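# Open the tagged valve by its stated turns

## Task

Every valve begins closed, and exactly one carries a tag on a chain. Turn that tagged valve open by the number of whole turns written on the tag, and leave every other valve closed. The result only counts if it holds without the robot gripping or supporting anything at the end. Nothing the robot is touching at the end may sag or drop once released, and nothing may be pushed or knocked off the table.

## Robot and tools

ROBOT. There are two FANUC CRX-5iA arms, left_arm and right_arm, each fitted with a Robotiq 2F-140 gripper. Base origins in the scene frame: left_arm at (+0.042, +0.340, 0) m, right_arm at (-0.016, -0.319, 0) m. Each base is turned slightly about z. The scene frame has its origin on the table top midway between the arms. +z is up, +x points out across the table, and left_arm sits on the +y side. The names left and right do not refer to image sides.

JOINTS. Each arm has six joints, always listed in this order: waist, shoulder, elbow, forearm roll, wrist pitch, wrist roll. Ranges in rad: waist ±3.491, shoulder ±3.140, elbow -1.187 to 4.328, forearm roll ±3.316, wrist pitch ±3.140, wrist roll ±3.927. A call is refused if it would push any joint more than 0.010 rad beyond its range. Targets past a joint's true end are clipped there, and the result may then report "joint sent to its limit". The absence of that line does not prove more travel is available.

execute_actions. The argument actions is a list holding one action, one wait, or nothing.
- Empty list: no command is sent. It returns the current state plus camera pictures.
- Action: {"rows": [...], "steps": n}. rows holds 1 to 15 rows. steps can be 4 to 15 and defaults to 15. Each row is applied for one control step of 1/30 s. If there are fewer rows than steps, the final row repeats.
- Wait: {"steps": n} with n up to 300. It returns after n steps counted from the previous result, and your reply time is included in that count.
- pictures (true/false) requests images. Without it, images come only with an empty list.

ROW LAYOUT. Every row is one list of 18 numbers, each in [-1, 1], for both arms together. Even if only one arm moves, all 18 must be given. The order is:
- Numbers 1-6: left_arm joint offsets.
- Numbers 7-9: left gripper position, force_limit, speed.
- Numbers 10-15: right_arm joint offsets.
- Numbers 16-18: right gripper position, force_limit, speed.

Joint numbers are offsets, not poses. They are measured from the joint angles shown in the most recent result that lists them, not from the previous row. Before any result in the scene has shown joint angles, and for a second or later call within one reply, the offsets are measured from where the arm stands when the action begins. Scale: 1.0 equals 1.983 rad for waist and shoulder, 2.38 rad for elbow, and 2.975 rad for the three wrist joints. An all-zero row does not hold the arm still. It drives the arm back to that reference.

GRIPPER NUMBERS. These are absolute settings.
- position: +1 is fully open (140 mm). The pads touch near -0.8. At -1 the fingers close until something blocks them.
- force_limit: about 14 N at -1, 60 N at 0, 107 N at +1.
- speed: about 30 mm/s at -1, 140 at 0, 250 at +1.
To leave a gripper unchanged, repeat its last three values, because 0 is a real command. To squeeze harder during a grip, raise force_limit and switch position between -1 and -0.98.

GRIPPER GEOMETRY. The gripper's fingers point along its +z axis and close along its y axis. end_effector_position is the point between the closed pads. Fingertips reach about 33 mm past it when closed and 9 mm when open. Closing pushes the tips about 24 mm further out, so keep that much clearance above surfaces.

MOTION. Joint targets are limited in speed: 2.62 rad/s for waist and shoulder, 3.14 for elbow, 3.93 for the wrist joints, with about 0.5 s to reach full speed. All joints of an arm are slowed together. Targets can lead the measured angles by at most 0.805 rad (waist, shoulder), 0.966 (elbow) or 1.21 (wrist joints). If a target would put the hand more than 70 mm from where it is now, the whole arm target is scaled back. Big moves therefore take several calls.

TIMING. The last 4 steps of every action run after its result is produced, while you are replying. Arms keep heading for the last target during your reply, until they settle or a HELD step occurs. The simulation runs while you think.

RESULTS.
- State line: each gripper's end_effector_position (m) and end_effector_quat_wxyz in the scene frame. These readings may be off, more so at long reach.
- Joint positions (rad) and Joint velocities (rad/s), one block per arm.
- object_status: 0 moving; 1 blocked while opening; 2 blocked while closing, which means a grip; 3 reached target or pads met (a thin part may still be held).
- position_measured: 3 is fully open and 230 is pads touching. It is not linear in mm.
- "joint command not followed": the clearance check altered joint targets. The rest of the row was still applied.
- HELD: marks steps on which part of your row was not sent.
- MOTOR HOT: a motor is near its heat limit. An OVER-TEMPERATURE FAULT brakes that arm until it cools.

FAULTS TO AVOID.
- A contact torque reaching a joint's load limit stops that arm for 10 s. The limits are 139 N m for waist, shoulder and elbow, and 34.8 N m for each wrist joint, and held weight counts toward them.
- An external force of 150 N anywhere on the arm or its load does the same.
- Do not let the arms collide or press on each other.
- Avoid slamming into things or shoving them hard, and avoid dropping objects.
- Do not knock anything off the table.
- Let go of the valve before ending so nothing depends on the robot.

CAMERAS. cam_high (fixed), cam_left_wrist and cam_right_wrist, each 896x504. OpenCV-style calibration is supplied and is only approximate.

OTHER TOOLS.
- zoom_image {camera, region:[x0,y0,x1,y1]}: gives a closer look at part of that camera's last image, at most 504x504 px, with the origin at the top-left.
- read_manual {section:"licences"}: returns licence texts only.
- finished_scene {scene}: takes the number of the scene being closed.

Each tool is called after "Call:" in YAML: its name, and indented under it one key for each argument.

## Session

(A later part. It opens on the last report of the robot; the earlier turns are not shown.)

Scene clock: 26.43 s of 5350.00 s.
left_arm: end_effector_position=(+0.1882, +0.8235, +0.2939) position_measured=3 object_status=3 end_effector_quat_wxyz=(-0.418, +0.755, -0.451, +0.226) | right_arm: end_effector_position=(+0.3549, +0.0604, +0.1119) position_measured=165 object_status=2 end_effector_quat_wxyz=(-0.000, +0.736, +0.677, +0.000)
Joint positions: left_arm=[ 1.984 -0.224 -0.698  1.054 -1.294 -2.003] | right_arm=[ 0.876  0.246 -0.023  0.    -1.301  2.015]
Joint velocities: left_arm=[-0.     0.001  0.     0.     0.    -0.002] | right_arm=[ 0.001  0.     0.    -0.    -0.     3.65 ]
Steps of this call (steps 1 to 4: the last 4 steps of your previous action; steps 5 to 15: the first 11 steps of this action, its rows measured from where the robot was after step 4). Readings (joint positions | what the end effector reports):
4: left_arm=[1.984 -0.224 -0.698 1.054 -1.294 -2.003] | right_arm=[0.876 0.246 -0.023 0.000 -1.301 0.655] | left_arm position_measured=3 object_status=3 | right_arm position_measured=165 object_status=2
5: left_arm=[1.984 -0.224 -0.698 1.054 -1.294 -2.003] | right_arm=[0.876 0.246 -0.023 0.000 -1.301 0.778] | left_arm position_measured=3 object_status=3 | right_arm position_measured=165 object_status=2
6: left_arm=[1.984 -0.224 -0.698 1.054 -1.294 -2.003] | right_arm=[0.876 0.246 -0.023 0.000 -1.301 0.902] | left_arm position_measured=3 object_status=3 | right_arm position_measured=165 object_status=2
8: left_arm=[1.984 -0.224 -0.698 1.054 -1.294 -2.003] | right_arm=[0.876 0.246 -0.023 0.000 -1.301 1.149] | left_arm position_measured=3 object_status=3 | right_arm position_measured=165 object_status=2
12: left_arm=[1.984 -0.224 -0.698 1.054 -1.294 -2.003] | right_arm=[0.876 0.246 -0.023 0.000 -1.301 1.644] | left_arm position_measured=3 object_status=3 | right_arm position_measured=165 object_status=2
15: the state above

Call:
execute_actions:
  actions:
    - {"rows":[[0,0,0,0,0,0,1,0,0,0,0,0,0,0,0.6336,-1,1,0.3]],"steps":15}

Call:
execute_actions:
  actions:
    - {"steps":12}

Call:
execute_actions:
  actions:
    - {"rows":[[0,0,0,0,0,0,1,0,0,0,0,0,0,0,0,0.1,1,0.5],[0,0,0,0,0,0,1,0,0,0,0,0,0,0,0,0.1,1,0.5],[0,0,0,0,0,0,1,0,0,0,0,0,0,0,0,0.1,1,0.5],[0,0,0,0,0,0,1,0,0,0,0,0,0,0,0,0.1,1,0.5],[0,0,0,0,0,0,1,0,0,0,0,0,0,0,-1,0.1,1,0.5]],"steps":15}

Call:
execute_actions:
  actions:
    - {"rows":[[0,0,0,0,0,0,1,0,0,0,0,0,0,0,-1,0.1,1,0.5]],"steps":15}

Call:
execute_actions:
  actions:
    - {"rows":[[0,0,0,0,0,0,1,0,0,0,0,0,0,0,-1,0.1,1,0.5]],"steps":15}

Call:
execute_actions:
  actions:
    - {"rows":[[0,0,0,0,0,0,1,0,0,0,0,0,0,0,-1,0.1,1,0.5]],"steps":15}

Call:
execute_actions:
  actions:
    - {"rows":[[0,0,0,0,0,0,1,0,0,0,0,0,0,0,-0.632,0.1,1,0.5]],"steps":15}

Call:
execute_actions:
  actions:
    - {"steps":12}

Scene clock: 27.27 s of 5350.00 s.
left_arm: end_effector_position=(+0.1882, +0.8235, +0.2939) position_measured=3 object_status=3 end_effector_quat_wxyz=(-0.418, +0.755, -0.451, +0.226) | right_arm: end_effector_position=(+0.3549, +0.0604, +0.1119) position_measured=165 object_status=2 end_effector_quat_wxyz=(+0.000, -0.115, +0.993, +0.000)
Joint positions: left_arm=[ 1.984 -0.224 -0.698  1.054 -1.294 -2.003] | right_arm=[ 0.876  0.246 -0.023  0.    -1.301  3.899]
Joint velocities: left_arm=[-0.001  0.001 -0.     0.     0.     0.001] | right_arm=[-0.     0.    -0.001 -0.    -0.     0.072]
Steps of this call (steps 1 to 4: the last 4 steps of your previous action; steps 5 to 14: the robot went on to your last target; steps 15 to 25: the first 11 steps of this action). Readings (joint positions | what the end effector reports):
15: left_arm=[1.984 -0.224 -0.698 1.054 -1.294 -2.003] | right_arm=[0.876 0.246 -0.023 0.000 -1.301 3.512] | left_arm position_measured=3 object_status=3 | right_arm position_measured=165 object_status=2
16: left_arm=[1.984 -0.224 -0.698 1.054 -1.294 -2.003] | right_arm=[0.876 0.246 -0.023 0.000 -1.301 3.560] | left_arm position_measured=3 object_status=3 | right_arm position_measured=165 object_status=2
18: left_arm=[1.984 -0.224 -0.698 1.054 -1.294 -2.003] | right_arm=[0.876 0.246 -0.023 0.000 -1.301 3.675] | left_arm position_measured=3 object_status=3 | right_arm position_measured=165 object_status=2
22: left_arm=[1.984 -0.224 -0.698 1.054 -1.294 -2.003] | right_arm=[0.876 0.246 -0.023 0.000 -1.301 3.854] | left_arm position_measured=3 object_status=3 | right_arm position_measured=165 object_status=2
25: the state above

Scene clock: 27.67 s of 5350.00 s.
left_arm: end_effector_position=(+0.1882, +0.8235, +0.2939) position_measured=3 object_status=3 end_effector_quat_wxyz=(-0.418, +0.755, -0.451, +0.226) | right_arm: end_effector_position=(+0.3549, +0.0604, +0.1119) position_measured=165 object_status=2 end_effector_quat_wxyz=(+0.000, -0.116, +0.993, +0.000)
Joint positions: left_arm=[ 1.984 -0.224 -0.698  1.054 -1.294 -2.003] | right_arm=[ 0.876  0.246 -0.023  0.    -1.301  3.9  ]
Joint velocities: left_arm=[ 0.001 -0.    -0.    -0.001  0.001 -0.001] | right_arm=[-0.    -0.001 -0.001 -0.001 -0.002  0.001]
Kept back: nothing.
Steps of this call (steps 1 to 4: the last 4 steps of your previous action; steps 5 to 12: the robot went on to your last target). Readings (joint positions | what the end effector reports):
1: left_arm=[1.984 -0.224 -0.698 1.054 -1.294 -2.003] | right_arm=[0.876 0.246 -0.023 0.000 -1.301 3.900] | left_arm position_measured=3 object_status=3 | right_arm position_measured=165 object_status=2
2: left_arm=[1.984 -0.224 -0.698 1.054 -1.294 -2.003] | right_arm=[0.876 0.246 -0.023 0.000 -1.301 3.900] | left_arm position_measured=3 object_status=3 | right_arm position_measured=165 object_status=2
4: left_arm=[1.984 -0.224 -0.698 1.054 -1.294 -2.003] | right_arm=[0.876 0.246 -0.023 0.000 -1.301 3.900] | left_arm position_measured=3 object_status=3 | right_arm position_measured=165 object_status=2
8: left_arm=[1.984 -0.224 -0.698 1.054 -1.294 -2.003] | right_arm=[0.876 0.246 -0.023 0.000 -1.301 3.900] | left_arm position_measured=3 object_status=3 | right_arm position_measured=165 object_status=2
12: the state above

Scene clock: 28.03 s of 5350.00 s.
left_arm: end_effector_position=(+0.1882, +0.8235, +0.2939) position_measured=3 object_status=3 end_effector_quat_wxyz=(-0.418, +0.755, -0.451, +0.226) | right_arm: end_effector_position=(+0.3550, +0.0604, +0.1120) position_measured=117 object_status=0 end_effector_quat_wxyz=(+0.000, -0.040, +0.999, +0.000)
Joint positions: left_arm=[ 1.984 -0.224 -0.698  1.054 -1.294 -2.003] | right_arm=[ 0.876  0.246 -0.023  0.    -1.301  3.747]
Joint velocities: left_arm=[-0.    -0.    -0.    -0.    -0.     0.001] | right_arm=[ 0.     0.     0.     0.     0.001 -1.51 ]
Steps of this call (steps 1 to 11: the first 11 steps of this action). Readings (joint positions | what the end effector reports):
1: left_arm=[1.984 -0.224 -0.698 1.054 -1.294 -2.003] | right_arm=[0.876 0.246 -0.023 0.000 -1.301 3.900] | left_arm position_measured=3 object_status=3 | right_arm position_measured=165 object_status=0
2: left_arm=[1.984 -0.224 -0.698 1.054 -1.294 -2.003] | right_arm=[0.876 0.246 -0.023 0.000 -1.301 3.900] | left_arm position_measured=3 object_status=3 | right_arm position_measured=165 object_status=0
4: left_arm=[1.984 -0.224 -0.698 1.054 -1.294 -2.003] | right_arm=[0.876 0.246 -0.023 0.000 -1.302 3.900] | left_arm position_measured=3 object_status=3 | right_arm position_measured=143 object_status=0
8: left_arm=[1.984 -0.224 -0.698 1.054 -1.294 -2.003] | right_arm=[0.876 0.246 -0.023 0.000 -1.301 3.863] | left_arm position_measured=3 object_status=3 | right_arm position_measured=117 object_status=0
11: the state above

Scene clock: 28.53 s of 5350.00 s.
left_arm: end_effector_position=(+0.1882, +0.8235, +0.2939) position_measured=3 object_status=3 end_effector_quat_wxyz=(-0.418, +0.755, -0.451, +0.226) | right_arm: end_effector_position=(+0.3549, +0.0604, +0.1119) position_measured=117 object_status=3 end_effector_quat_wxyz=(-0.000, +0.674, +0.739, +0.000)
Joint positions: left_arm=[ 1.984 -0.224 -0.698  1.054 -1.294 -2.003] | right_arm=[ 0.876  0.246 -0.023  0.    -1.301  2.189]
Joint velocities: left_arm=[-0.    -0.002 -0.     0.001 -0.    -0.002] | right_arm=[ 0.    -0.001 -0.    -0.001 -0.    -3.65 ]
Steps of this call (steps 1 to 4: the last 4 steps of your previous action; steps 5 to 15: the first 11 steps of this action, its rows measured from where the robot was after step 4). Readings (joint positions | what the end effector reports):
4: left_arm=[1.984 -0.224 -0.698 1.054 -1.294 -2.003] | right_arm=[0.876 0.246 -0.023 0.000 -1.301 3.471] | left_arm position_measured=3 object_status=3 | right_arm position_measured=117 object_status=3
5: left_arm=[1.984 -0.224 -0.698 1.054 -1.294 -2.003] | right_arm=[0.876 0.246 -0.023 0.000 -1.301 3.381] | left_arm position_measured=3 object_status=3 | right_arm position_measured=117 object_status=3
6: left_arm=[1.984 -0.224 -0.698 1.054 -1.294 -2.003] | right_arm=[0.876 0.246 -0.023 0.000 -1.301 3.281] | left_arm position_measured=3 object_status=3 | right_arm position_measured=117 object_status=3
8: left_arm=[1.984 -0.224 -0.698 1.054 -1.294 -2.003] | right_arm=[0.876 0.246 -0.023 0.000 -1.301 3.056] | left_arm position_measured=3 object_status=3 | right_arm position_measured=117 object_status=3
12: left_arm=[1.984 -0.224 -0.698 1.054 -1.294 -2.003] | right_arm=[0.876 0.246 -0.023 0.000 -1.301 2.560] | left_arm position_measured=3 object_status=3 | right_arm position_measured=117 object_status=3
15: the state above

Scene clock: 29.03 s of 5350.00 s.
left_arm: end_effector_position=(+0.1882, +0.8235, +0.2939) position_measured=3 object_status=3 end_effector_quat_wxyz=(-0.418, +0.755, -0.451, +0.226) | right_arm: end_effector_position=(+0.3549, +0.0604, +0.1119) position_measured=117 object_status=3 end_effector_quat_wxyz=(-0.000, +0.995, -0.096, +0.000)
Joint positions: left_arm=[ 1.984 -0.224 -0.698  1.054 -1.294 -2.003] | right_arm=[ 0.876  0.246 -0.023  0.    -1.301  0.334]
Joint velocities: left_arm=[ 0.    -0.001  0.    -0.     0.     0.001] | right_arm=[-0.    -0.     0.001  0.     0.    -3.65 ]
Steps of this call (steps 1 to 4: the last 4 steps of your previous action; steps 5 to 15: the first 11 steps of this action, its rows measured from where the robot was after step 4). Readings (joint positions | what the end effector reports):
4: left_arm=[1.984 -0.224 -0.698 1.054 -1.294 -2.003] | right_arm=[0.876 0.246 -0.023 0.000 -1.301 1.695] | left_arm position_measured=3 object_status=3 | right_arm position_measured=117 object_status=3
5: left_arm=[1.984 -0.224 -0.698 1.054 -1.294 -2.003] | right_arm=[0.876 0.246 -0.023 0.000 -1.301 1.571] | left_arm position_measured=3 object_status=3 | right_arm position_measured=117 object_status=3
6: left_arm=[1.984 -0.224 -0.698 1.054 -1.294 -2.003] | right_arm=[0.876 0.246 -0.023 0.000 -1.301 1.447] | left_arm position_measured=3 object_status=3 | right_arm position_measured=117 object_status=3
8: left_arm=[1.984 -0.224 -0.698 1.054 -1.294 -2.003] | right_arm=[0.876 0.246 -0.023 0.000 -1.301 1.200] | left_arm position_measured=3 object_status=3 | right_arm position_measured=117 object_status=3
12: left_arm=[1.984 -0.224 -0.698 1.054 -1.294 -2.003] | right_arm=[0.876 0.246 -0.023 0.000 -1.301 0.705] | left_arm position_measured=3 object_status=3 | right_arm position_measured=117 object_status=3
15: the state above

Scene clock: 29.53 s of 5350.00 s.
left_arm: end_effector_position=(+0.1882, +0.8235, +0.2939) position_measured=3 object_status=3 end_effector_quat_wxyz=(-0.418, +0.755, -0.451, +0.226) | right_arm: end_effector_position=(+0.3549, +0.0604, +0.1119) position_measured=117 object_status=3 end_effector_quat_wxyz=(+0.000, -0.520, +0.854, +0.000)
Joint positions: left_arm=[ 1.984 -0.224 -0.698  1.054 -1.294 -2.003] | right_arm=[ 0.876  0.246 -0.023  0.    -1.301 -1.521]
Joint velocities: left_arm=[-0.001 -0.     0.     0.002 -0.    -0.002] | right_arm=[ 0.    -0.    -0.     0.001 -0.    -3.649]
Steps of this call (steps 1 to 4: the last 4 steps of your previous action; steps 5 to 15: the first 11 steps of this action, its rows measured from where the robot was after step 4). Readings (joint positions | what the end effector reports):
4: left_arm=[1.984 -0.224 -0.698 1.054 -1.294 -2.003] | right_arm=[0.876 0.246 -0.023 0.000 -1.301 -0.160] | left_arm position_measured=3 object_status=3 | right_arm position_measured=117 object_status=3
5: left_arm=[1.984 -0.224 -0.698 1.054 -1.294 -2.003] | right_arm=[0.876 0.246 -0.023 0.000 -1.301 -0.284] | left_arm position_measured=3 object_status=3 | right_arm position_measured=117 object_status=3
6: left_arm=[1.984 -0.224 -0.698 1.054 -1.294 -2.003] | right_arm=[0.876 0.246 -0.023 0.000 -1.301 -0.408] | left_arm position_measured=3 object_status=3 | right_arm position_measured=117 object_status=3
8: left_arm=[1.984 -0.224 -0.698 1.054 -1.294 -2.003] | right_arm=[0.876 0.246 -0.023 0.000 -1.301 -0.655] | left_arm position_measured=3 object_status=3 | right_arm position_measured=117 object_status=3
12: left_arm=[1.984 -0.224 -0.698 1.054 -1.294 -2.003] | right_arm=[0.876 0.246 -0.023 0.000 -1.301 -1.150] | left_arm position_measured=3 object_status=3 | right_arm position_measured=117 object_status=3
15: the state above

Scene clock: 30.03 s of 5350.00 s.
left_arm: end_effector_position=(+0.1882, +0.8235, +0.2939) position_measured=3 object_status=3 end_effector_quat_wxyz=(-0.418, +0.755, -0.451, +0.226) | right_arm: end_effector_position=(+0.3549, +0.0604, +0.1119) position_measured=117 object_status=3 end_effector_quat_wxyz=(+0.000, +0.352, +0.936, +0.000)
Joint positions: left_arm=[ 1.984 -0.224 -0.698  1.054 -1.294 -2.003] | right_arm=[ 0.876  0.246 -0.023  0.    -1.301 -3.336]
Joint velocities: left_arm=[-0.001 -0.001 -0.     0.    -0.    -0.001] | right_arm=[-0.001 -0.    -0.     0.001  0.001 -2.902]
Steps of this call (steps 1 to 4: the last 4 steps of your previous action; steps 5 to 15: the first 11 steps of this action, its rows measured from where the robot was after step 4). Readings (joint positions | what the end effector reports):
4: left_arm=[1.984 -0.224 -0.698 1.054 -1.294 -2.003] | right_arm=[0.876 0.246 -0.023 0.000 -1.301 -2.015] | left_arm position_measured=3 object_status=3 | right_arm position_measured=117 object_status=3
5: left_arm=[1.984 -0.224 -0.698 1.054 -1.294 -2.003] | right_arm=[0.876 0.246 -0.023 0.000 -1.301 -2.139] | left_arm position_measured=3 object_status=3 | right_arm position_measured=117 object_status=3
6: left_arm=[1.984 -0.224 -0.698 1.054 -1.294 -2.003] | right_arm=[0.876 0.246 -0.023 0.000 -1.301 -2.263] | left_arm position_measured=3 object_status=3 | right_arm position_measured=117 object_status=3
8: left_arm=[1.984 -0.224 -0.698 1.054 -1.294 -2.003] | right_arm=[0.876 0.246 -0.023 0.000 -1.301 -2.510] | left_arm position_measured=3 object_status=3 | right_arm position_measured=117 object_status=3
12: left_arm=[1.984 -0.224 -0.698 1.054 -1.294 -2.003] | right_arm=[0.876 0.246 -0.023 0.000 -1.301 -3.003] | left_arm position_measured=3 object_status=3 | right_arm position_measured=117 object_status=3
15: the state above

Scene clock: 30.43 s of 5350.00 s.
left_arm: end_effector_position=(+0.1882, +0.8235, +0.2939) position_measured=3 object_status=3 end_effector_quat_wxyz=(-0.418, +0.755, -0.451, +0.226) | right_arm: end_effector_position=(+0.3549, +0.0604, +0.1119) position_measured=117 object_status=3 end_effector_quat_wxyz=(-0.000, +0.597, +0.802, +0.000)
Joint positions: left_arm=[ 1.984 -0.224 -0.698  1.054 -1.294 -2.003] | right_arm=[ 0.876  0.246 -0.023  0.    -1.301 -3.895]
Joint velocities: left_arm=[-0.001 -0.001  0.    -0.    -0.    -0.001] | right_arm=[-0.    -0.    -0.    -0.001 -0.001 -0.011]
Kept back: nothing.
Steps of this call (steps 1 to 4: the last 4 steps of your previous action; steps 5 to 12: the robot went on to your last target). Readings (joint positions | what the end effector reports):
1: left_arm=[1.984 -0.224 -0.698 1.054 -1.294 -2.003] | right_arm=[0.876 0.246 -0.023 0.000 -1.301 -3.430] | left_arm position_measured=3 object_status=3 | right_arm position_measured=117 object_status=3
2: left_arm=[1.984 -0.224 -0.698 1.054 -1.294 -2.003] | right_arm=[0.876 0.246 -0.023 0.000 -1.301 -3.516] | left_arm position_measured=3 object_status=3 | right_arm position_measured=117 object_status=3
4: left_arm=[1.984 -0.224 -0.698 1.054 -1.294 -2.003] | right_arm=[0.876 0.246 -0.023 0.000 -1.301 -3.661] | left_arm position_measured=3 object_status=3 | right_arm position_measured=117 object_status=3
8: left_arm=[1.984 -0.224 -0.698 1.054 -1.294 -2.003] | right_arm=[0.876 0.246 -0.023 0.000 -1.301 -3.846] | left_arm position_measured=3 object_status=3 | right_arm position_measured=117 object_status=3
12: the state above

Call:
execute_actions:
  actions:
    - {"rows":[[0,0,0,0,0,0,1,0,0,0,0,0,0,0,0,-1,1,0.3]],"steps":15}
  pictures: true

Call:
zoom_image:
  camera: "cam_right_wrist"
  region: [390,175,550,325]

Scene clock: 31.40 s of 5350.00 s.
left_arm: end_effector_position=(+0.1882, +0.8235, +0.2939) position_measured=3 object_status=3 end_effector_quat_wxyz=(-0.418, +0.755, -0.451, +0.226) | right_arm: end_effector_position=(+0.3549, +0.0604, +0.1121) position_measured=165 object_status=0 end_effector_quat_wxyz=(-0.000, +0.597, +0.802, +0.001)
Joint positions: left_arm=[ 1.984 -0.224 -0.698  1.054 -1.294 -2.003] | right_arm=[ 0.876  0.245 -0.023  0.    -1.301 -3.895]
Joint velocities: left_arm=[ 0.    -0.001 -0.    -0.001 -0.    -0.001] | right_arm=[ 0.     0.002 -0.    -0.001 -0.    -0.   ]
Steps of this call (steps 1 to 18: the robot went on to your last target; steps 19 to 29: the first 11 steps of this action). Readings (joint positions | what the end effector reports):
19: left_arm=[1.984 -0.224 -0.698 1.054 -1.294 -2.003] | right_arm=[0.876 0.246 -0.023 0.000 -1.301 -3.895] | left_arm position_measured=3 object_status=3 | right_arm position_measured=117 object_status=0
20: left_arm=[1.984 -0.224 -0.698 1.054 -1.294 -2.003] | right_arm=[0.876 0.246 -0.023 0.000 -1.301 -3.895] | left_arm position_measured=3 object_status=3 | right_arm position_measured=120 object_status=0
22: left_arm=[1.984 -0.224 -0.698 1.054 -1.294 -2.003] | right_arm=[0.876 0.246 -0.023 0.000 -1.301 -3.895] | left_arm position_measured=3 object_status=3 | right_arm position_measured=138 object_status=0
26: left_arm=[1.984 -0.224 -0.698 1.054 -1.294 -2.003] | right_arm=[0.876 0.245 -0.023 0.000 -1.301 -3.895] | left_arm position_measured=3 object_status=3 | right_arm position_measured=165 object_status=0
29: the state above
camera_calibration (this result's frames):
cam_left_wrist: T_world_to_cam=[[-0.512994, -0.270876, -0.814532, 0.546806], [-0.757361, 0.589463, 0.280959, -0.418561], [0.404032, 0.761025, -0.507542, -0.358209], [0, 0, 0, 1]] pos_world=[0.108235, 0.667449, 0.381184]
cam_right_wrist: T_world_to_cam=[[0.945051, 0.322732, -0.0521845, -0.339484], [0.320142, -0.881239, 0.347746, -0.0946266], [0.0662418, -0.345344, -0.936135, 0.29207], [0, 0, 0, 1]] pos_world=[0.331776, 0.127038, 0.288607]

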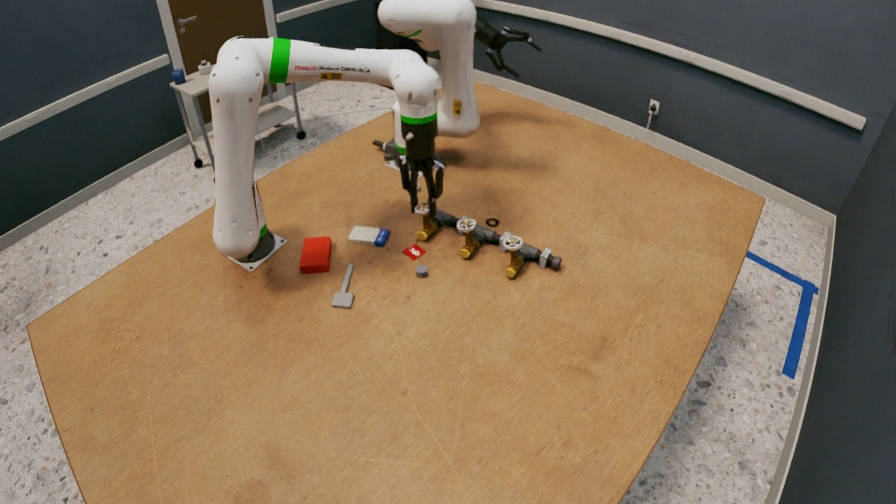

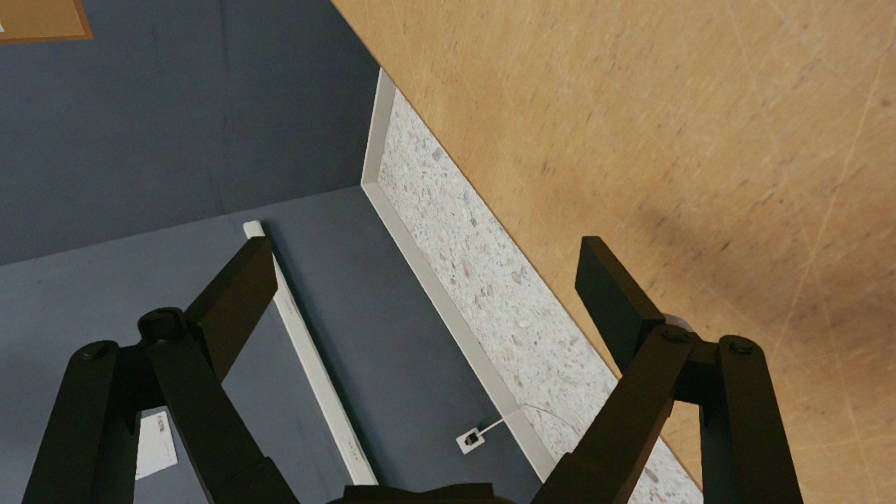

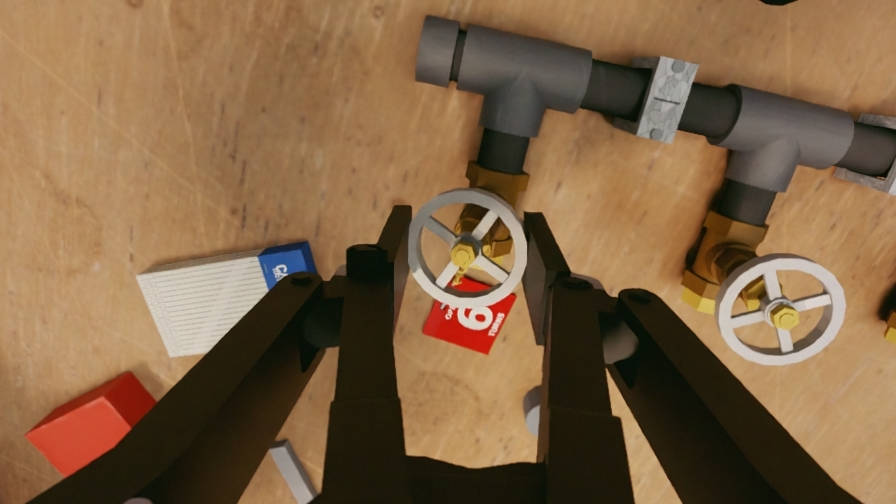

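Region (390, 175, 550, 325) of cam_right_wrist's 896x504 image, scaled by 3.150, with more detail than that image has; it fills the top 472 rows of this view, and the rest is white.

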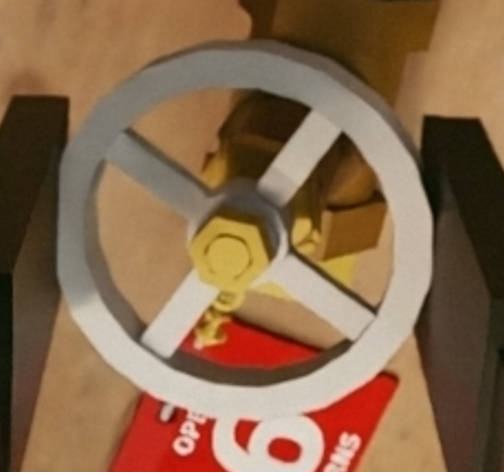

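Call:
execute_actions:
  actions:
    - {"rows":[[0,0,0,0,0,0,1,0,0,0,0,0,0,0,0.03,-1,1,0.3],[0,0,0,0,0,0,1,0,0,0,0,0,0,0,0.08,-1,1,0.3],[0,0,0,0,0,0,1,0,0,0,0,0,0,0,1,-1,1,0.3]],"steps":15}

Call:
execute_actions:
  actions:
    - {"rows":[[0,0,0,0,0,0,1,0,0,0,0,0,0,0,1,-1,1,0.3]],"steps":15}

Call:
execute_actions:
  actions:
    - {"rows":[[0,0,0,0,0,0,1,0,0,0,0,0,0,0,1,-1,1,0.3]],"steps":15}

Call:
execute_actions:
  actions:
    - {"rows":[[0,0,0,0,0,0,1,0,0,0,0,0,0,0,1,-1,1,0.3]],"steps":15}

Scene clock: 32.07 s of 5350.00 s.
left_arm: end_effector_position=(+0.1882, +0.8235, +0.2939) position_measured=3 object_status=3 end_effector_quat_wxyz=(-0.418, +0.755, -0.451, +0.226) | right_arm: end_effector_position=(+0.3549, +0.0604, +0.1119) position_measured=165 object_status=2 end_effector_quat_wxyz=(+0.000, +0.413, +0.911, +0.000)
Joint positions: left_arm=[ 1.984 -0.224 -0.698  1.054 -1.294 -2.003] | right_arm=[ 0.876  0.246 -0.023  0.    -1.301 -3.467]
Joint velocities: left_arm=[-0.    -0.001 -0.    -0.     0.     0.001] | right_arm=[ 0.001  0.     0.001  0.    -0.001  2.536]
Steps of this call (steps 1 to 4: the last 4 steps of your previous action; steps 5 to 9: the robot went on to your last target; steps 10 to 20: the first 11 steps of this action). Readings (joint positions | what the end effector reports):
10: left_arm=[1.984 -0.224 -0.698 1.054 -1.294 -2.003] | right_arm=[0.876 0.246 -0.023 0.000 -1.301 -3.895] | left_arm position_measured=3 object_status=3 | right_arm position_measured=165 object_status=2
11: left_arm=[1.984 -0.224 -0.698 1.054 -1.294 -2.003] | right_arm=[0.876 0.246 -0.023 0.000 -1.301 -3.891] | left_arm position_measured=3 object_status=3 | right_arm position_measured=165 object_status=2
13: left_arm=[1.984 -0.224 -0.698 1.054 -1.294 -2.003] | right_arm=[0.876 0.246 -0.023 0.000 -1.301 -3.857] | left_arm position_measured=3 object_status=3 | right_arm position_measured=165 object_status=2
17: left_arm=[1.984 -0.224 -0.698 1.054 -1.294 -2.003] | right_arm=[0.876 0.246 -0.023 0.000 -1.301 -3.686] | left_arm position_measured=3 object_status=3 | right_arm position_measured=165 object_status=2
20: the state above

Scene clock: 32.57 s of 5350.00 s.
left_arm: end_effector_position=(+0.1882, +0.8235, +0.2939) position_measured=3 object_status=3 end_effector_quat_wxyz=(-0.418, +0.755, -0.451, +0.226) | right_arm: end_effector_position=(+0.3549, +0.0605, +0.1120) position_measured=165 object_status=2 end_effector_quat_wxyz=(+0.000, -0.446, +0.895, +0.000)
Joint positions: left_arm=[ 1.984 -0.224 -0.698  1.054 -1.294 -2.003] | right_arm=[ 0.876  0.246 -0.023  0.    -1.301 -1.69 ]
Joint velocities: left_arm=[ 0.    -0.     0.    -0.001  0.    -0.001] | right_arm=[-0.001 -0.    -0.     0.001 -0.001  3.651]
Steps of this call (steps 1 to 4: the last 4 steps of your previous action; steps 5 to 15: the first 11 steps of this action, its rows measured from where the robot was after step 4). Readings (joint positions | what the end effector reports):
4: left_arm=[1.984 -0.224 -0.698 1.054 -1.294 -2.003] | right_arm=[0.876 0.246 -0.023 0.000 -1.301 -3.052] | left_arm position_measured=3 object_status=3 | right_arm position_measured=165 object_status=2
5: left_arm=[1.984 -0.224 -0.698 1.054 -1.294 -2.003] | right_arm=[0.876 0.246 -0.023 0.000 -1.301 -2.928] | left_arm position_measured=3 object_status=3 | right_arm position_measured=165 object_status=2
6: left_arm=[1.984 -0.224 -0.698 1.054 -1.294 -2.003] | right_arm=[0.876 0.246 -0.023 0.000 -1.301 -2.803] | left_arm position_measured=3 object_status=3 | right_arm position_measured=165 object_status=2
8: left_arm=[1.984 -0.224 -0.698 1.054 -1.294 -2.003] | right_arm=[0.876 0.246 -0.023 0.000 -1.301 -2.556] | left_arm position_measured=3 object_status=3 | right_arm position_measured=165 object_status=2
12: left_arm=[1.984 -0.224 -0.698 1.054 -1.294 -2.003] | right_arm=[0.876 0.246 -0.023 0.000 -1.301 -2.061] | left_arm position_measured=3 object_status=3 | right_arm position_measured=165 object_status=2
15: the state above

Scene clock: 33.07 s of 5350.00 s.
left_arm: end_effector_position=(+0.1882, +0.8235, +0.2939) position_measured=3 object_status=3 end_effector_quat_wxyz=(-0.418, +0.755, -0.451, +0.226) | right_arm: end_effector_position=(+0.3549, +0.0605, +0.1119) position_measured=165 object_status=2 end_effector_quat_wxyz=(-0.000, +0.984, -0.180, +0.000)
Joint positions: left_arm=[ 1.984 -0.224 -0.698  1.054 -1.294 -2.003] | right_arm=[ 0.876  0.246 -0.023  0.    -1.301  0.165]
Joint velocities: left_arm=[ 0.    -0.003 -0.    -0.001  0.    -0.001] | right_arm=[ 0.    -0.001  0.     0.001  0.003  3.652]
Steps of this call (steps 1 to 4: the last 4 steps of your previous action; steps 5 to 15: the first 11 steps of this action, its rows measured from where the robot was after step 4). Readings (joint positions | what the end effector reports):
4: left_arm=[1.984 -0.224 -0.698 1.054 -1.294 -2.003] | right_arm=[0.876 0.246 -0.023 0.000 -1.301 -1.195] | left_arm position_measured=3 object_status=3 | right_arm position_measured=165 object_status=2
5: left_arm=[1.984 -0.224 -0.698 1.054 -1.294 -2.003] | right_arm=[0.876 0.246 -0.023 0.000 -1.301 -1.072] | left_arm position_measured=3 object_status=3 | right_arm position_measured=165 object_status=2
6: left_arm=[1.984 -0.224 -0.698 1.054 -1.294 -2.003] | right_arm=[0.876 0.246 -0.023 0.000 -1.301 -0.948] | left_arm position_measured=3 object_status=3 | right_arm position_measured=165 object_status=2
8: left_arm=[1.984 -0.224 -0.698 1.054 -1.294 -2.003] | right_arm=[0.876 0.246 -0.023 0.000 -1.301 -0.701] | left_arm position_measured=3 object_status=3 | right_arm position_measured=165 object_status=2
12: left_arm=[1.984 -0.224 -0.698 1.054 -1.294 -2.003] | right_arm=[0.876 0.246 -0.023 0.000 -1.301 -0.206] | left_arm position_measured=3 object_status=3 | right_arm position_measured=165 object_status=2
15: the state above

Scene clock: 33.57 s of 5350.00 s.
left_arm: end_effector_position=(+0.1882, +0.8235, +0.2939) position_measured=3 object_status=3 end_effector_quat_wxyz=(-0.418, +0.755, -0.451, +0.226) | right_arm: end_effector_position=(+0.3549, +0.0605, +0.1120) position_measured=165 object_status=2 end_effector_quat_wxyz=(-0.000, +0.734, +0.679, +0.001)
Joint positions: left_arm=[ 1.984 -0.224 -0.698  1.054 -1.294 -2.003] | right_arm=[ 0.876  0.246 -0.023  0.    -1.301  2.02 ]
Joint velocities: left_arm=[ 0.001  0.001 -0.    -0.    -0.     0.001] | right_arm=[0.    0.    0.001 0.001 0.004 3.651]
Steps of this call (steps 1 to 4: the last 4 steps of your previous action; steps 5 to 15: the first 11 steps of this action, its rows measured from where the robot was after step 4). Readings (joint positions | what the end effector reports):
4: left_arm=[1.984 -0.224 -0.698 1.054 -1.294 -2.003] | right_arm=[0.876 0.246 -0.023 0.000 -1.301 0.660] | left_arm position_measured=3 object_status=3 | right_arm position_measured=165 object_status=2
5: left_arm=[1.984 -0.224 -0.698 1.054 -1.294 -2.003] | right_arm=[0.876 0.246 -0.023 0.000 -1.301 0.783] | left_arm position_measured=3 object_status=3 | right_arm position_measured=165 object_status=2
6: left_arm=[1.984 -0.224 -0.698 1.054 -1.294 -2.003] | right_arm=[0.876 0.246 -0.023 0.000 -1.301 0.907] | left_arm position_measured=3 object_status=3 | right_arm position_measured=165 object_status=2
8: left_arm=[1.984 -0.224 -0.698 1.054 -1.294 -2.003] | right_arm=[0.876 0.246 -0.023 0.000 -1.301 1.154] | left_arm position_measured=3 object_status=3 | right_arm position_measured=165 object_status=2
12: left_arm=[1.984 -0.224 -0.698 1.054 -1.294 -2.003] | right_arm=[0.876 0.246 -0.023 0.000 -1.301 1.649] | left_arm position_measured=3 object_status=3 | right_arm position_measured=165 object_status=2
15: the state above

Call:
execute_actions:
  actions:
    - {"rows":[[0,0,0,0,0,0,1,0,0,0,0,0,0,0,0.632,-1,1,0.3]],"steps":15}

Call:
execute_actions:
  actions:
    - {"steps":10}

Call:
execute_actions:
  actions:
    - {"rows":[[0,0,0,0,0,0,1,0,0,0,0,0,0,0,0,0.1,1,0.5],[0,0,0,0,0,0,1,0,0,0,0,0,0,0,0,0.1,1,0.5],[0,0,0,0,0,0,1,0,0,0,0,0,0,0,0,0.1,1,0.5],[0,0,0,0,0,0,1,0,0,0,0,0,0,0,0,0.1,1,0.5],[0,0,0,0,0,0,1,0,0,0,0,0,0,0,-1,0.1,1,0.5]],"steps":15}

Call:
execute_actions:
  actions:
    - {"rows":[[0,0,0,0,0,0,1,0,0,0,0,0,0,0,-1,0.1,1,0.5]],"steps":15}

Call:
execute_actions:
  actions:
    - {"rows":[[0,0,0,0,0,0,1,0,0,0,0,0,0,0,-1,0.1,1,0.5]],"steps":15}

Call:
execute_actions:
  actions:
    - {"rows":[[0,0,0,0,0,0,1,0,0,0,0,0,0,0,-1,0.1,1,0.5]],"steps":15}

Scene clock: 34.20 s of 5350.00 s.
left_arm: end_effector_position=(+0.1882, +0.8235, +0.2939) position_measured=3 object_status=3 end_effector_quat_wxyz=(-0.418, +0.755, -0.451, +0.226) | right_arm: end_effector_position=(+0.3549, +0.0605, +0.1120) position_measured=165 object_status=2 end_effector_quat_wxyz=(+0.000, -0.083, +0.997, +0.000)
Joint positions: left_arm=[ 1.984 -0.224 -0.698  1.054 -1.294 -2.003] | right_arm=[ 0.876  0.246 -0.023  0.    -1.301  3.834]
Joint velocities: left_arm=[ 0.001 -0.001  0.001 -0.001  0.     0.001] | right_arm=[-0.    -0.001 -0.    -0.    -0.001  0.992]
Steps of this call (steps 1 to 4: the last 4 steps of your previous action; steps 5 to 8: the robot went on to your last target; steps 9 to 19: the first 11 steps of this action). Readings (joint positions | what the end effector reports):
9: left_arm=[1.984 -0.224 -0.698 1.054 -1.294 -2.003] | right_arm=[0.876 0.246 -0.023 0.000 -1.301 3.089] | left_arm position_measured=3 object_status=3 | right_arm position_measured=165 object_status=2
10: left_arm=[1.984 -0.224 -0.698 1.054 -1.294 -2.003] | right_arm=[0.876 0.246 -0.023 0.000 -1.301 3.188] | left_arm position_measured=3 object_status=3 | right_arm position_measured=165 object_status=2
12: left_arm=[1.984 -0.224 -0.698 1.054 -1.294 -2.003] | right_arm=[0.876 0.246 -0.023 0.000 -1.301 3.386] | left_arm position_measured=3 object_status=3 | right_arm position_measured=165 object_status=2
16: left_arm=[1.984 -0.224 -0.698 1.054 -1.294 -2.003] | right_arm=[0.876 0.246 -0.023 0.000 -1.301 3.694] | left_arm position_measured=3 object_status=3 | right_arm position_measured=165 object_status=2
19: the state above

Scene clock: 34.53 s of 5350.00 s.
left_arm: end_effector_position=(+0.1882, +0.8235, +0.2939) position_measured=3 object_status=3 end_effector_quat_wxyz=(-0.418, +0.755, -0.451, +0.226) | right_arm: end_effector_position=(+0.3549, +0.0605, +0.1121) position_measured=165 object_status=2 end_effector_quat_wxyz=(+0.000, -0.116, +0.993, +0.000)
Joint positions: left_arm=[ 1.984 -0.224 -0.698  1.054 -1.294 -2.003] | right_arm=[ 0.876  0.245 -0.023  0.    -1.301  3.9  ]
Joint velocities: left_arm=[-0.001  0.002  0.     0.    -0.    -0.001] | right_arm=[0.    0.001 0.    0.001 0.001 0.   ]
Kept back: nothing.
Steps of this call (steps 1 to 4: the last 4 steps of your previous action; steps 5 to 10: the robot went on to your last target). Readings (joint positions | what the end effector reports):
1: left_arm=[1.984 -0.224 -0.698 1.054 -1.294 -2.003] | right_arm=[0.876 0.246 -0.023 0.000 -1.301 3.863] | left_arm position_measured=3 object_status=3 | right_arm position_measured=165 object_status=2
2: left_arm=[1.984 -0.224 -0.698 1.054 -1.294 -2.003] | right_arm=[0.876 0.246 -0.023 0.000 -1.301 3.884] | left_arm position_measured=3 object_status=3 | right_arm position_measured=165 object_status=2
4: left_arm=[1.984 -0.224 -0.698 1.054 -1.294 -2.003] | right_arm=[0.876 0.245 -0.023 0.000 -1.301 3.900] | left_arm position_measured=3 object_status=3 | right_arm position_measured=165 object_status=2
8: left_arm=[1.984 -0.224 -0.698 1.054 -1.294 -2.003] | right_arm=[0.876 0.245 -0.023 0.000 -1.301 3.900] | left_arm position_measured=3 object_status=3 | right_arm position_measured=165 object_status=2
10: the state above

Scene clock: 34.90 s of 5350.00 s.
left_arm: end_effector_position=(+0.1882, +0.8235, +0.2939) position_measured=3 object_status=3 end_effector_quat_wxyz=(-0.418, +0.755, -0.451, +0.226) | right_arm: end_effector_position=(+0.3549, +0.0604, +0.1121) position_measured=117 object_status=0 end_effector_quat_wxyz=(+0.000, -0.040, +0.999, +0.000)
Joint positions: left_arm=[ 1.984 -0.224 -0.698  1.054 -1.294 -2.003] | right_arm=[ 0.876  0.245 -0.023  0.    -1.301  3.747]
Joint velocities: left_arm=[-0.     0.001  0.    -0.     0.    -0.001] | right_arm=[-0.     0.     0.001  0.001  0.002 -1.51 ]
Steps of this call (steps 1 to 11: the first 11 steps of this action). Readings (joint positions | what the end effector reports):
1: left_arm=[1.984 -0.224 -0.698 1.054 -1.294 -2.003] | right_arm=[0.876 0.245 -0.023 0.000 -1.301 3.900] | left_arm position_measured=3 object_status=3 | right_arm position_measured=165 object_status=0
2: left_arm=[1.984 -0.224 -0.698 1.054 -1.294 -2.003] | right_arm=[0.876 0.245 -0.023 0.000 -1.301 3.900] | left_arm position_measured=3 object_status=3 | right_arm position_measured=165 object_status=0
4: left_arm=[1.984 -0.224 -0.698 1.054 -1.294 -2.003] | right_arm=[0.876 0.245 -0.023 0.000 -1.301 3.900] | left_arm position_measured=3 object_status=3 | right_arm position_measured=143 object_status=0
8: left_arm=[1.984 -0.224 -0.698 1.054 -1.294 -2.003] | right_arm=[0.876 0.245 -0.023 0.000 -1.301 3.863] | left_arm position_measured=3 object_status=3 | right_arm position_measured=117 object_status=0
11: the state above

Scene clock: 35.40 s of 5350.00 s.
left_arm: end_effector_position=(+0.1882, +0.8235, +0.2939) position_measured=3 object_status=3 end_effector_quat_wxyz=(-0.418, +0.755, -0.451, +0.226) | right_arm: end_effector_position=(+0.3549, +0.0605, +0.1121) position_measured=117 object_status=3 end_effector_quat_wxyz=(-0.000, +0.674, +0.739, +0.001)
Joint positions: left_arm=[ 1.984 -0.224 -0.698  1.054 -1.294 -2.003] | right_arm=[ 0.876  0.245 -0.023  0.    -1.301  2.19 ]
Joint velocities: left_arm=[ 0. -0. -0. -0.  0.  0.] | right_arm=[ 0.     0.    -0.     0.001  0.002 -3.65 ]
Steps of this call (steps 1 to 4: the last 4 steps of your previous action; steps 5 to 15: the first 11 steps of this action, its rows measured from where the robot was after step 4). Readings (joint positions | what the end effector reports):
4: left_arm=[1.984 -0.224 -0.698 1.054 -1.294 -2.003] | right_arm=[0.876 0.245 -0.023 0.000 -1.301 3.472] | left_arm position_measured=3 object_status=3 | right_arm position_measured=117 object_status=3
5: left_arm=[1.984 -0.224 -0.698 1.054 -1.294 -2.003] | right_arm=[0.876 0.245 -0.023 0.000 -1.301 3.381] | left_arm position_measured=3 object_status=3 | right_arm position_measured=117 object_status=3
6: left_arm=[1.984 -0.224 -0.698 1.054 -1.294 -2.003] | right_arm=[0.876 0.245 -0.023 0.000 -1.301 3.282] | left_arm position_measured=3 object_status=3 | right_arm position_measured=117 object_status=3
8: left_arm=[1.984 -0.224 -0.698 1.054 -1.294 -2.003] | right_arm=[0.876 0.245 -0.023 0.000 -1.301 3.057] | left_arm position_measured=3 object_status=3 | right_arm position_measured=117 object_status=3
12: left_arm=[1.984 -0.224 -0.698 1.054 -1.294 -2.003] | right_arm=[0.876 0.245 -0.023 0.000 -1.301 2.561] | left_arm position_measured=3 object_status=3 | right_arm position_measured=117 object_status=3
15: the state above

Scene clock: 35.90 s of 5350.00 s.
left_arm: end_effector_position=(+0.1882, +0.8235, +0.2939) position_measured=3 object_status=3 end_effector_quat_wxyz=(-0.418, +0.755, -0.451, +0.226) | right_arm: end_effector_position=(+0.3549, +0.0605, +0.1121) position_measured=117 object_status=3 end_effector_quat_wxyz=(-0.000, +0.995, -0.096, +0.000)
Joint positions: left_arm=[ 1.984 -0.224 -0.698  1.054 -1.294 -2.003] | right_arm=[ 0.876  0.245 -0.023  0.    -1.301  0.335]
Joint velocities: left_arm=[ 0.001  0.001 -0.     0.001 -0.     0.002] | right_arm=[-0.    -0.    -0.     0.    -0.002 -3.65 ]
Steps of this call (steps 1 to 4: the last 4 steps of your previous action; steps 5 to 15: the first 11 steps of this action, its rows measured from where the robot was after step 4). Readings (joint positions | what the end effector reports):
4: left_arm=[1.984 -0.224 -0.698 1.054 -1.294 -2.003] | right_arm=[0.876 0.245 -0.023 0.000 -1.301 1.695] | left_arm position_measured=3 object_status=3 | right_arm position_measured=117 object_status=3
5: left_arm=[1.984 -0.224 -0.698 1.054 -1.294 -2.003] | right_arm=[0.876 0.245 -0.023 0.000 -1.301 1.571] | left_arm position_measured=3 object_status=3 | right_arm position_measured=117 object_status=3
6: left_arm=[1.984 -0.224 -0.698 1.054 -1.294 -2.003] | right_arm=[0.876 0.245 -0.023 0.000 -1.301 1.448] | left_arm position_measured=3 object_status=3 | right_arm position_measured=117 object_status=3
8: left_arm=[1.984 -0.224 -0.698 1.054 -1.294 -2.003] | right_arm=[0.876 0.245 -0.023 0.000 -1.301 1.200] | left_arm position_measured=3 object_status=3 | right_arm position_measured=117 object_status=3
12: left_arm=[1.984 -0.224 -0.698 1.054 -1.294 -2.003] | right_arm=[0.876 0.245 -0.023 0.000 -1.301 0.706] | left_arm position_measured=3 object_status=3 | right_arm position_measured=117 object_status=3
15: the state above

Scene clock: 36.40 s of 5350.00 s.
left_arm: end_effector_position=(+0.1882, +0.8235, +0.2939) position_measured=3 object_status=3 end_effector_quat_wxyz=(-0.418, +0.755, -0.451, +0.226) | right_arm: end_effector_position=(+0.3549, +0.0605, +0.1121) position_measured=117 object_status=3 end_effector_quat_wxyz=(+0.000, -0.521, +0.854, +0.000)
Joint positions: left_arm=[ 1.984 -0.224 -0.698  1.054 -1.294 -2.003] | right_arm=[ 0.876  0.245 -0.023  0.    -1.301 -1.52 ]
Joint velocities: left_arm=[ 0.001 -0.    -0.     0.001 -0.     0.001] | right_arm=[ 0.     0.    -0.     0.001  0.001 -3.65 ]
Steps of this call (steps 1 to 4: the last 4 steps of your previous action; steps 5 to 15: the first 11 steps of this action, its rows measured from where the robot was after step 4). Readings (joint positions | what the end effector reports):
4: left_arm=[1.984 -0.224 -0.698 1.054 -1.294 -2.003] | right_arm=[0.876 0.245 -0.023 0.000 -1.301 -0.160] | left_arm position_measured=3 object_status=3 | right_arm position_measured=117 object_status=3
5: left_arm=[1.984 -0.224 -0.698 1.054 -1.294 -2.003] | right_arm=[0.876 0.245 -0.023 0.000 -1.301 -0.284] | left_arm position_measured=3 object_status=3 | right_arm position_measured=117 object_status=3
6: left_arm=[1.984 -0.224 -0.698 1.054 -1.294 -2.003] | right_arm=[0.876 0.245 -0.023 0.000 -1.301 -0.407] | left_arm position_measured=3 object_status=3 | right_arm position_measured=117 object_status=3
8: left_arm=[1.984 -0.224 -0.698 1.054 -1.294 -2.003] | right_arm=[0.876 0.245 -0.023 0.000 -1.301 -0.655] | left_arm position_measured=3 object_status=3 | right_arm position_measured=117 object_status=3
12: left_arm=[1.984 -0.224 -0.698 1.054 -1.294 -2.003] | right_arm=[0.876 0.245 -0.023 0.000 -1.301 -1.149] | left_arm position_measured=3 object_status=3 | right_arm position_measured=117 object_status=3
15: the state above

Call:
execute_actions:
  actions:
    - {"rows":[[0,0,0,0,0,0,1,0,0,0,0,0,0,0,-0.8,0.1,1,0.5]],"steps":15}

Call:
execute_actions:
  actions:
    - {"steps":10}

Call:
execute_actions:
  actions:
    - {"rows":[[0,0,0,0,0,0,1,0,0,0,0,0,0,0,0,-1,1,0.3]],"steps":15}
  pictures: true

Call:
zoom_image:
  camera: "cam_right_wrist"
  region: [390,175,550,325]

Scene clock: 36.97 s of 5350.00 s.
left_arm: end_effector_position=(+0.1882, +0.8235, +0.2939) position_measured=3 object_status=3 end_effector_quat_wxyz=(-0.418, +0.755, -0.451, +0.226) | right_arm: end_effector_position=(+0.3549, +0.0605, +0.1121) position_measured=117 object_status=3 end_effector_quat_wxyz=(+0.000, +0.430, +0.903, +0.001)
Joint positions: left_arm=[ 1.984 -0.224 -0.698  1.054 -1.294 -2.003] | right_arm=[ 0.876  0.245 -0.023  0.    -1.301 -3.505]
Joint velocities: left_arm=[ 0.001  0.002 -0.     0.001 -0.    -0.   ] | right_arm=[-0.001 -0.     0.    -0.    -0.    -2.437]
Steps of this call (steps 1 to 4: the last 4 steps of your previous action; steps 5 to 6: the robot went on to your last target; steps 7 to 17: the first 11 steps of this action). Readings (joint positions | what the end effector reports):
7: left_arm=[1.984 -0.224 -0.698 1.054 -1.294 -2.003] | right_arm=[0.876 0.245 -0.023 0.000 -1.301 -2.378] | left_arm position_measured=3 object_status=3 | right_arm position_measured=117 object_status=3
8: left_arm=[1.984 -0.224 -0.698 1.054 -1.294 -2.003] | right_arm=[0.876 0.245 -0.023 0.000 -1.301 -2.494] | left_arm position_measured=3 object_status=3 | right_arm position_measured=117 object_status=3
10: left_arm=[1.984 -0.224 -0.698 1.054 -1.294 -2.003] | right_arm=[0.876 0.245 -0.023 0.000 -1.301 -2.738] | left_arm position_measured=3 object_status=3 | right_arm position_measured=117 object_status=3
14: left_arm=[1.984 -0.224 -0.698 1.054 -1.294 -2.003] | right_arm=[0.876 0.245 -0.023 0.000 -1.301 -3.217] | left_arm position_measured=3 object_status=3 | right_arm position_measured=117 object_status=3
17: the state above

Scene clock: 37.30 s of 5350.00 s.
left_arm: end_effector_position=(+0.1882, +0.8235, +0.2939) position_measured=3 object_status=3 end_effector_quat_wxyz=(-0.418, +0.755, -0.451, +0.226) | right_arm: end_effector_position=(+0.3549, +0.0605, +0.1121) position_measured=117 object_status=3 end_effector_quat_wxyz=(-0.000, +0.599, +0.801, +0.001)
Joint positions: left_arm=[ 1.984 -0.224 -0.698  1.054 -1.294 -2.003] | right_arm=[ 0.876  0.245 -0.023  0.    -1.301 -3.9  ]
Joint velocities: left_arm=[ 0.001 -0.     0.     0.001 -0.    -0.001] | right_arm=[-0.    -0.     0.     0.     0.001 -0.017]
Kept back: nothing.
Steps of this call (steps 1 to 4: the last 4 steps of your previous action; steps 5 to 10: the robot went on to your last target). Readings (joint positions | what the end effector reports):
1: left_arm=[1.984 -0.224 -0.698 1.054 -1.294 -2.003] | right_arm=[0.876 0.245 -0.023 0.000 -1.301 -3.583] | left_arm position_measured=3 object_status=3 | right_arm position_measured=117 object_status=3
2: left_arm=[1.984 -0.224 -0.698 1.054 -1.294 -2.003] | right_arm=[0.876 0.245 -0.023 0.000 -1.301 -3.653] | left_arm position_measured=3 object_status=3 | right_arm position_measured=117 object_status=3
4: left_arm=[1.984 -0.224 -0.698 1.054 -1.294 -2.003] | right_arm=[0.876 0.245 -0.023 0.000 -1.301 -3.767] | left_arm position_measured=3 object_status=3 | right_arm position_measured=117 object_status=3
8: left_arm=[1.984 -0.224 -0.698 1.054 -1.294 -2.003] | right_arm=[0.876 0.245 -0.023 0.000 -1.301 -3.889] | left_arm position_measured=3 object_status=3 | right_arm position_measured=117 object_status=3
10: the state above

Scene clock: 37.67 s of 5350.00 s.
left_arm: end_effector_position=(+0.1882, +0.8235, +0.2939) position_measured=3 object_status=3 end_effector_quat_wxyz=(-0.418, +0.755, -0.451, +0.226) | right_arm: end_effector_position=(+0.3549, +0.0605, +0.1122) position_measured=165 object_status=0 end_effector_quat_wxyz=(-0.000, +0.599, +0.801, +0.001)
Joint positions: left_arm=[ 1.984 -0.224 -0.698  1.054 -1.294 -2.003] | right_arm=[ 0.876  0.245 -0.023  0.    -1.301 -3.9  ]
Joint velocities: left_arm=[ 0.001  0.001 -0.     0.001  0.     0.001] | right_arm=[0.001 0.001 0.    0.002 0.    0.   ]
Steps of this call (steps 1 to 11: the first 11 steps of this action). Readings (joint positions | what the end effector reports):
1: left_arm=[1.984 -0.224 -0.698 1.054 -1.294 -2.003] | right_arm=[0.876 0.245 -0.023 0.000 -1.301 -3.900] | left_arm position_measured=3 object_status=3 | right_arm position_measured=117 object_status=0
2: left_arm=[1.984 -0.224 -0.698 1.054 -1.294 -2.003] | right_arm=[0.876 0.245 -0.023 0.000 -1.301 -3.900] | left_arm position_measured=3 object_status=3 | right_arm position_measured=120 object_status=0
4: left_arm=[1.984 -0.224 -0.698 1.054 -1.294 -2.003] | right_arm=[0.876 0.245 -0.023 0.000 -1.301 -3.900] | left_arm position_measured=3 object_status=3 | right_arm position_measured=138 object_status=0
8: left_arm=[1.984 -0.224 -0.698 1.054 -1.294 -2.003] | right_arm=[0.876 0.245 -0.023 0.000 -1.301 -3.900] | left_arm position_measured=3 object_status=3 | right_arm position_measured=165 object_status=0
11: the state above
camera_calibration (this result's frames):
cam_left_wrist: T_world_to_cam=[[-0.512994, -0.270877, -0.814532, 0.546807], [-0.757361, 0.589463, 0.280959, -0.418561], [0.404032, 0.761025, -0.507542, -0.358209], [0, 0, 0, 1]] pos_world=[0.108235, 0.667449, 0.381184]
cam_right_wrist: T_world_to_cam=[[0.946583, 0.318245, -0.0519768, -0.339792], [0.315898, -0.882837, 0.347573, -0.0930077], [0.0647261, -0.345426, -0.936211, 0.292746], [0, 0, 0, 1]] pos_world=[0.332074, 0.127148, 0.288737]

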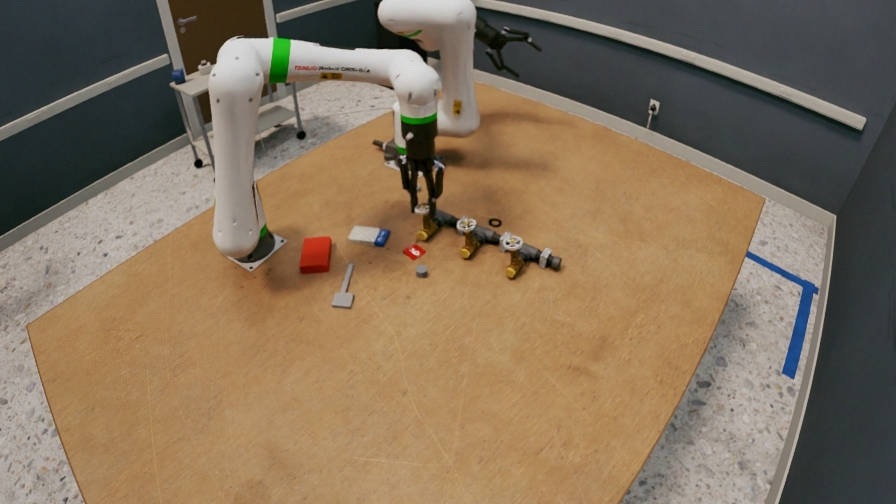

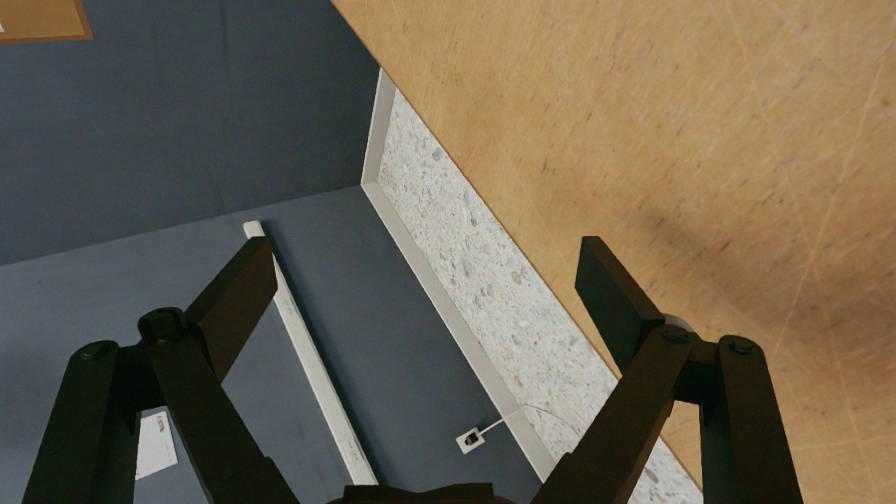

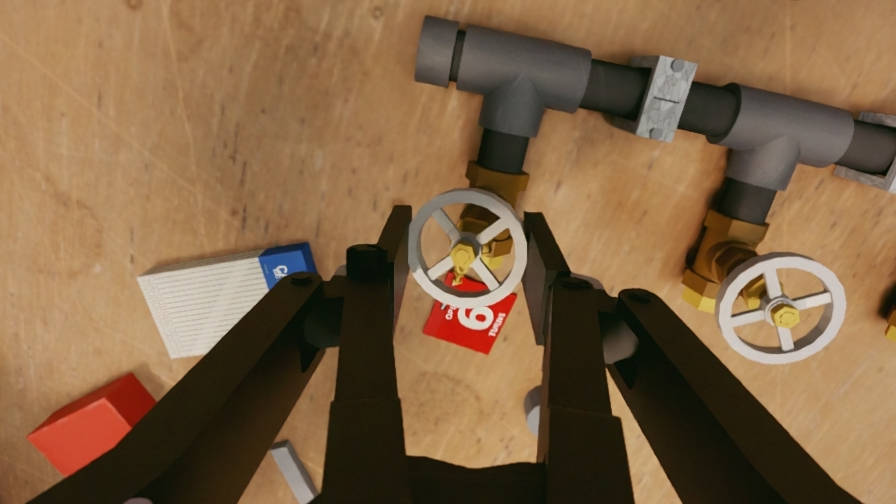

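Region (390, 175, 550, 325) of cam_right_wrist's 896x504 image, scaled by 3.150, with more detail than that image has; it fills the top 472 rows of this view, and the rest is white.

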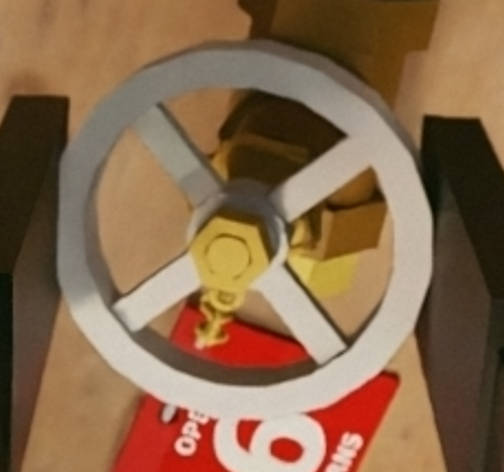

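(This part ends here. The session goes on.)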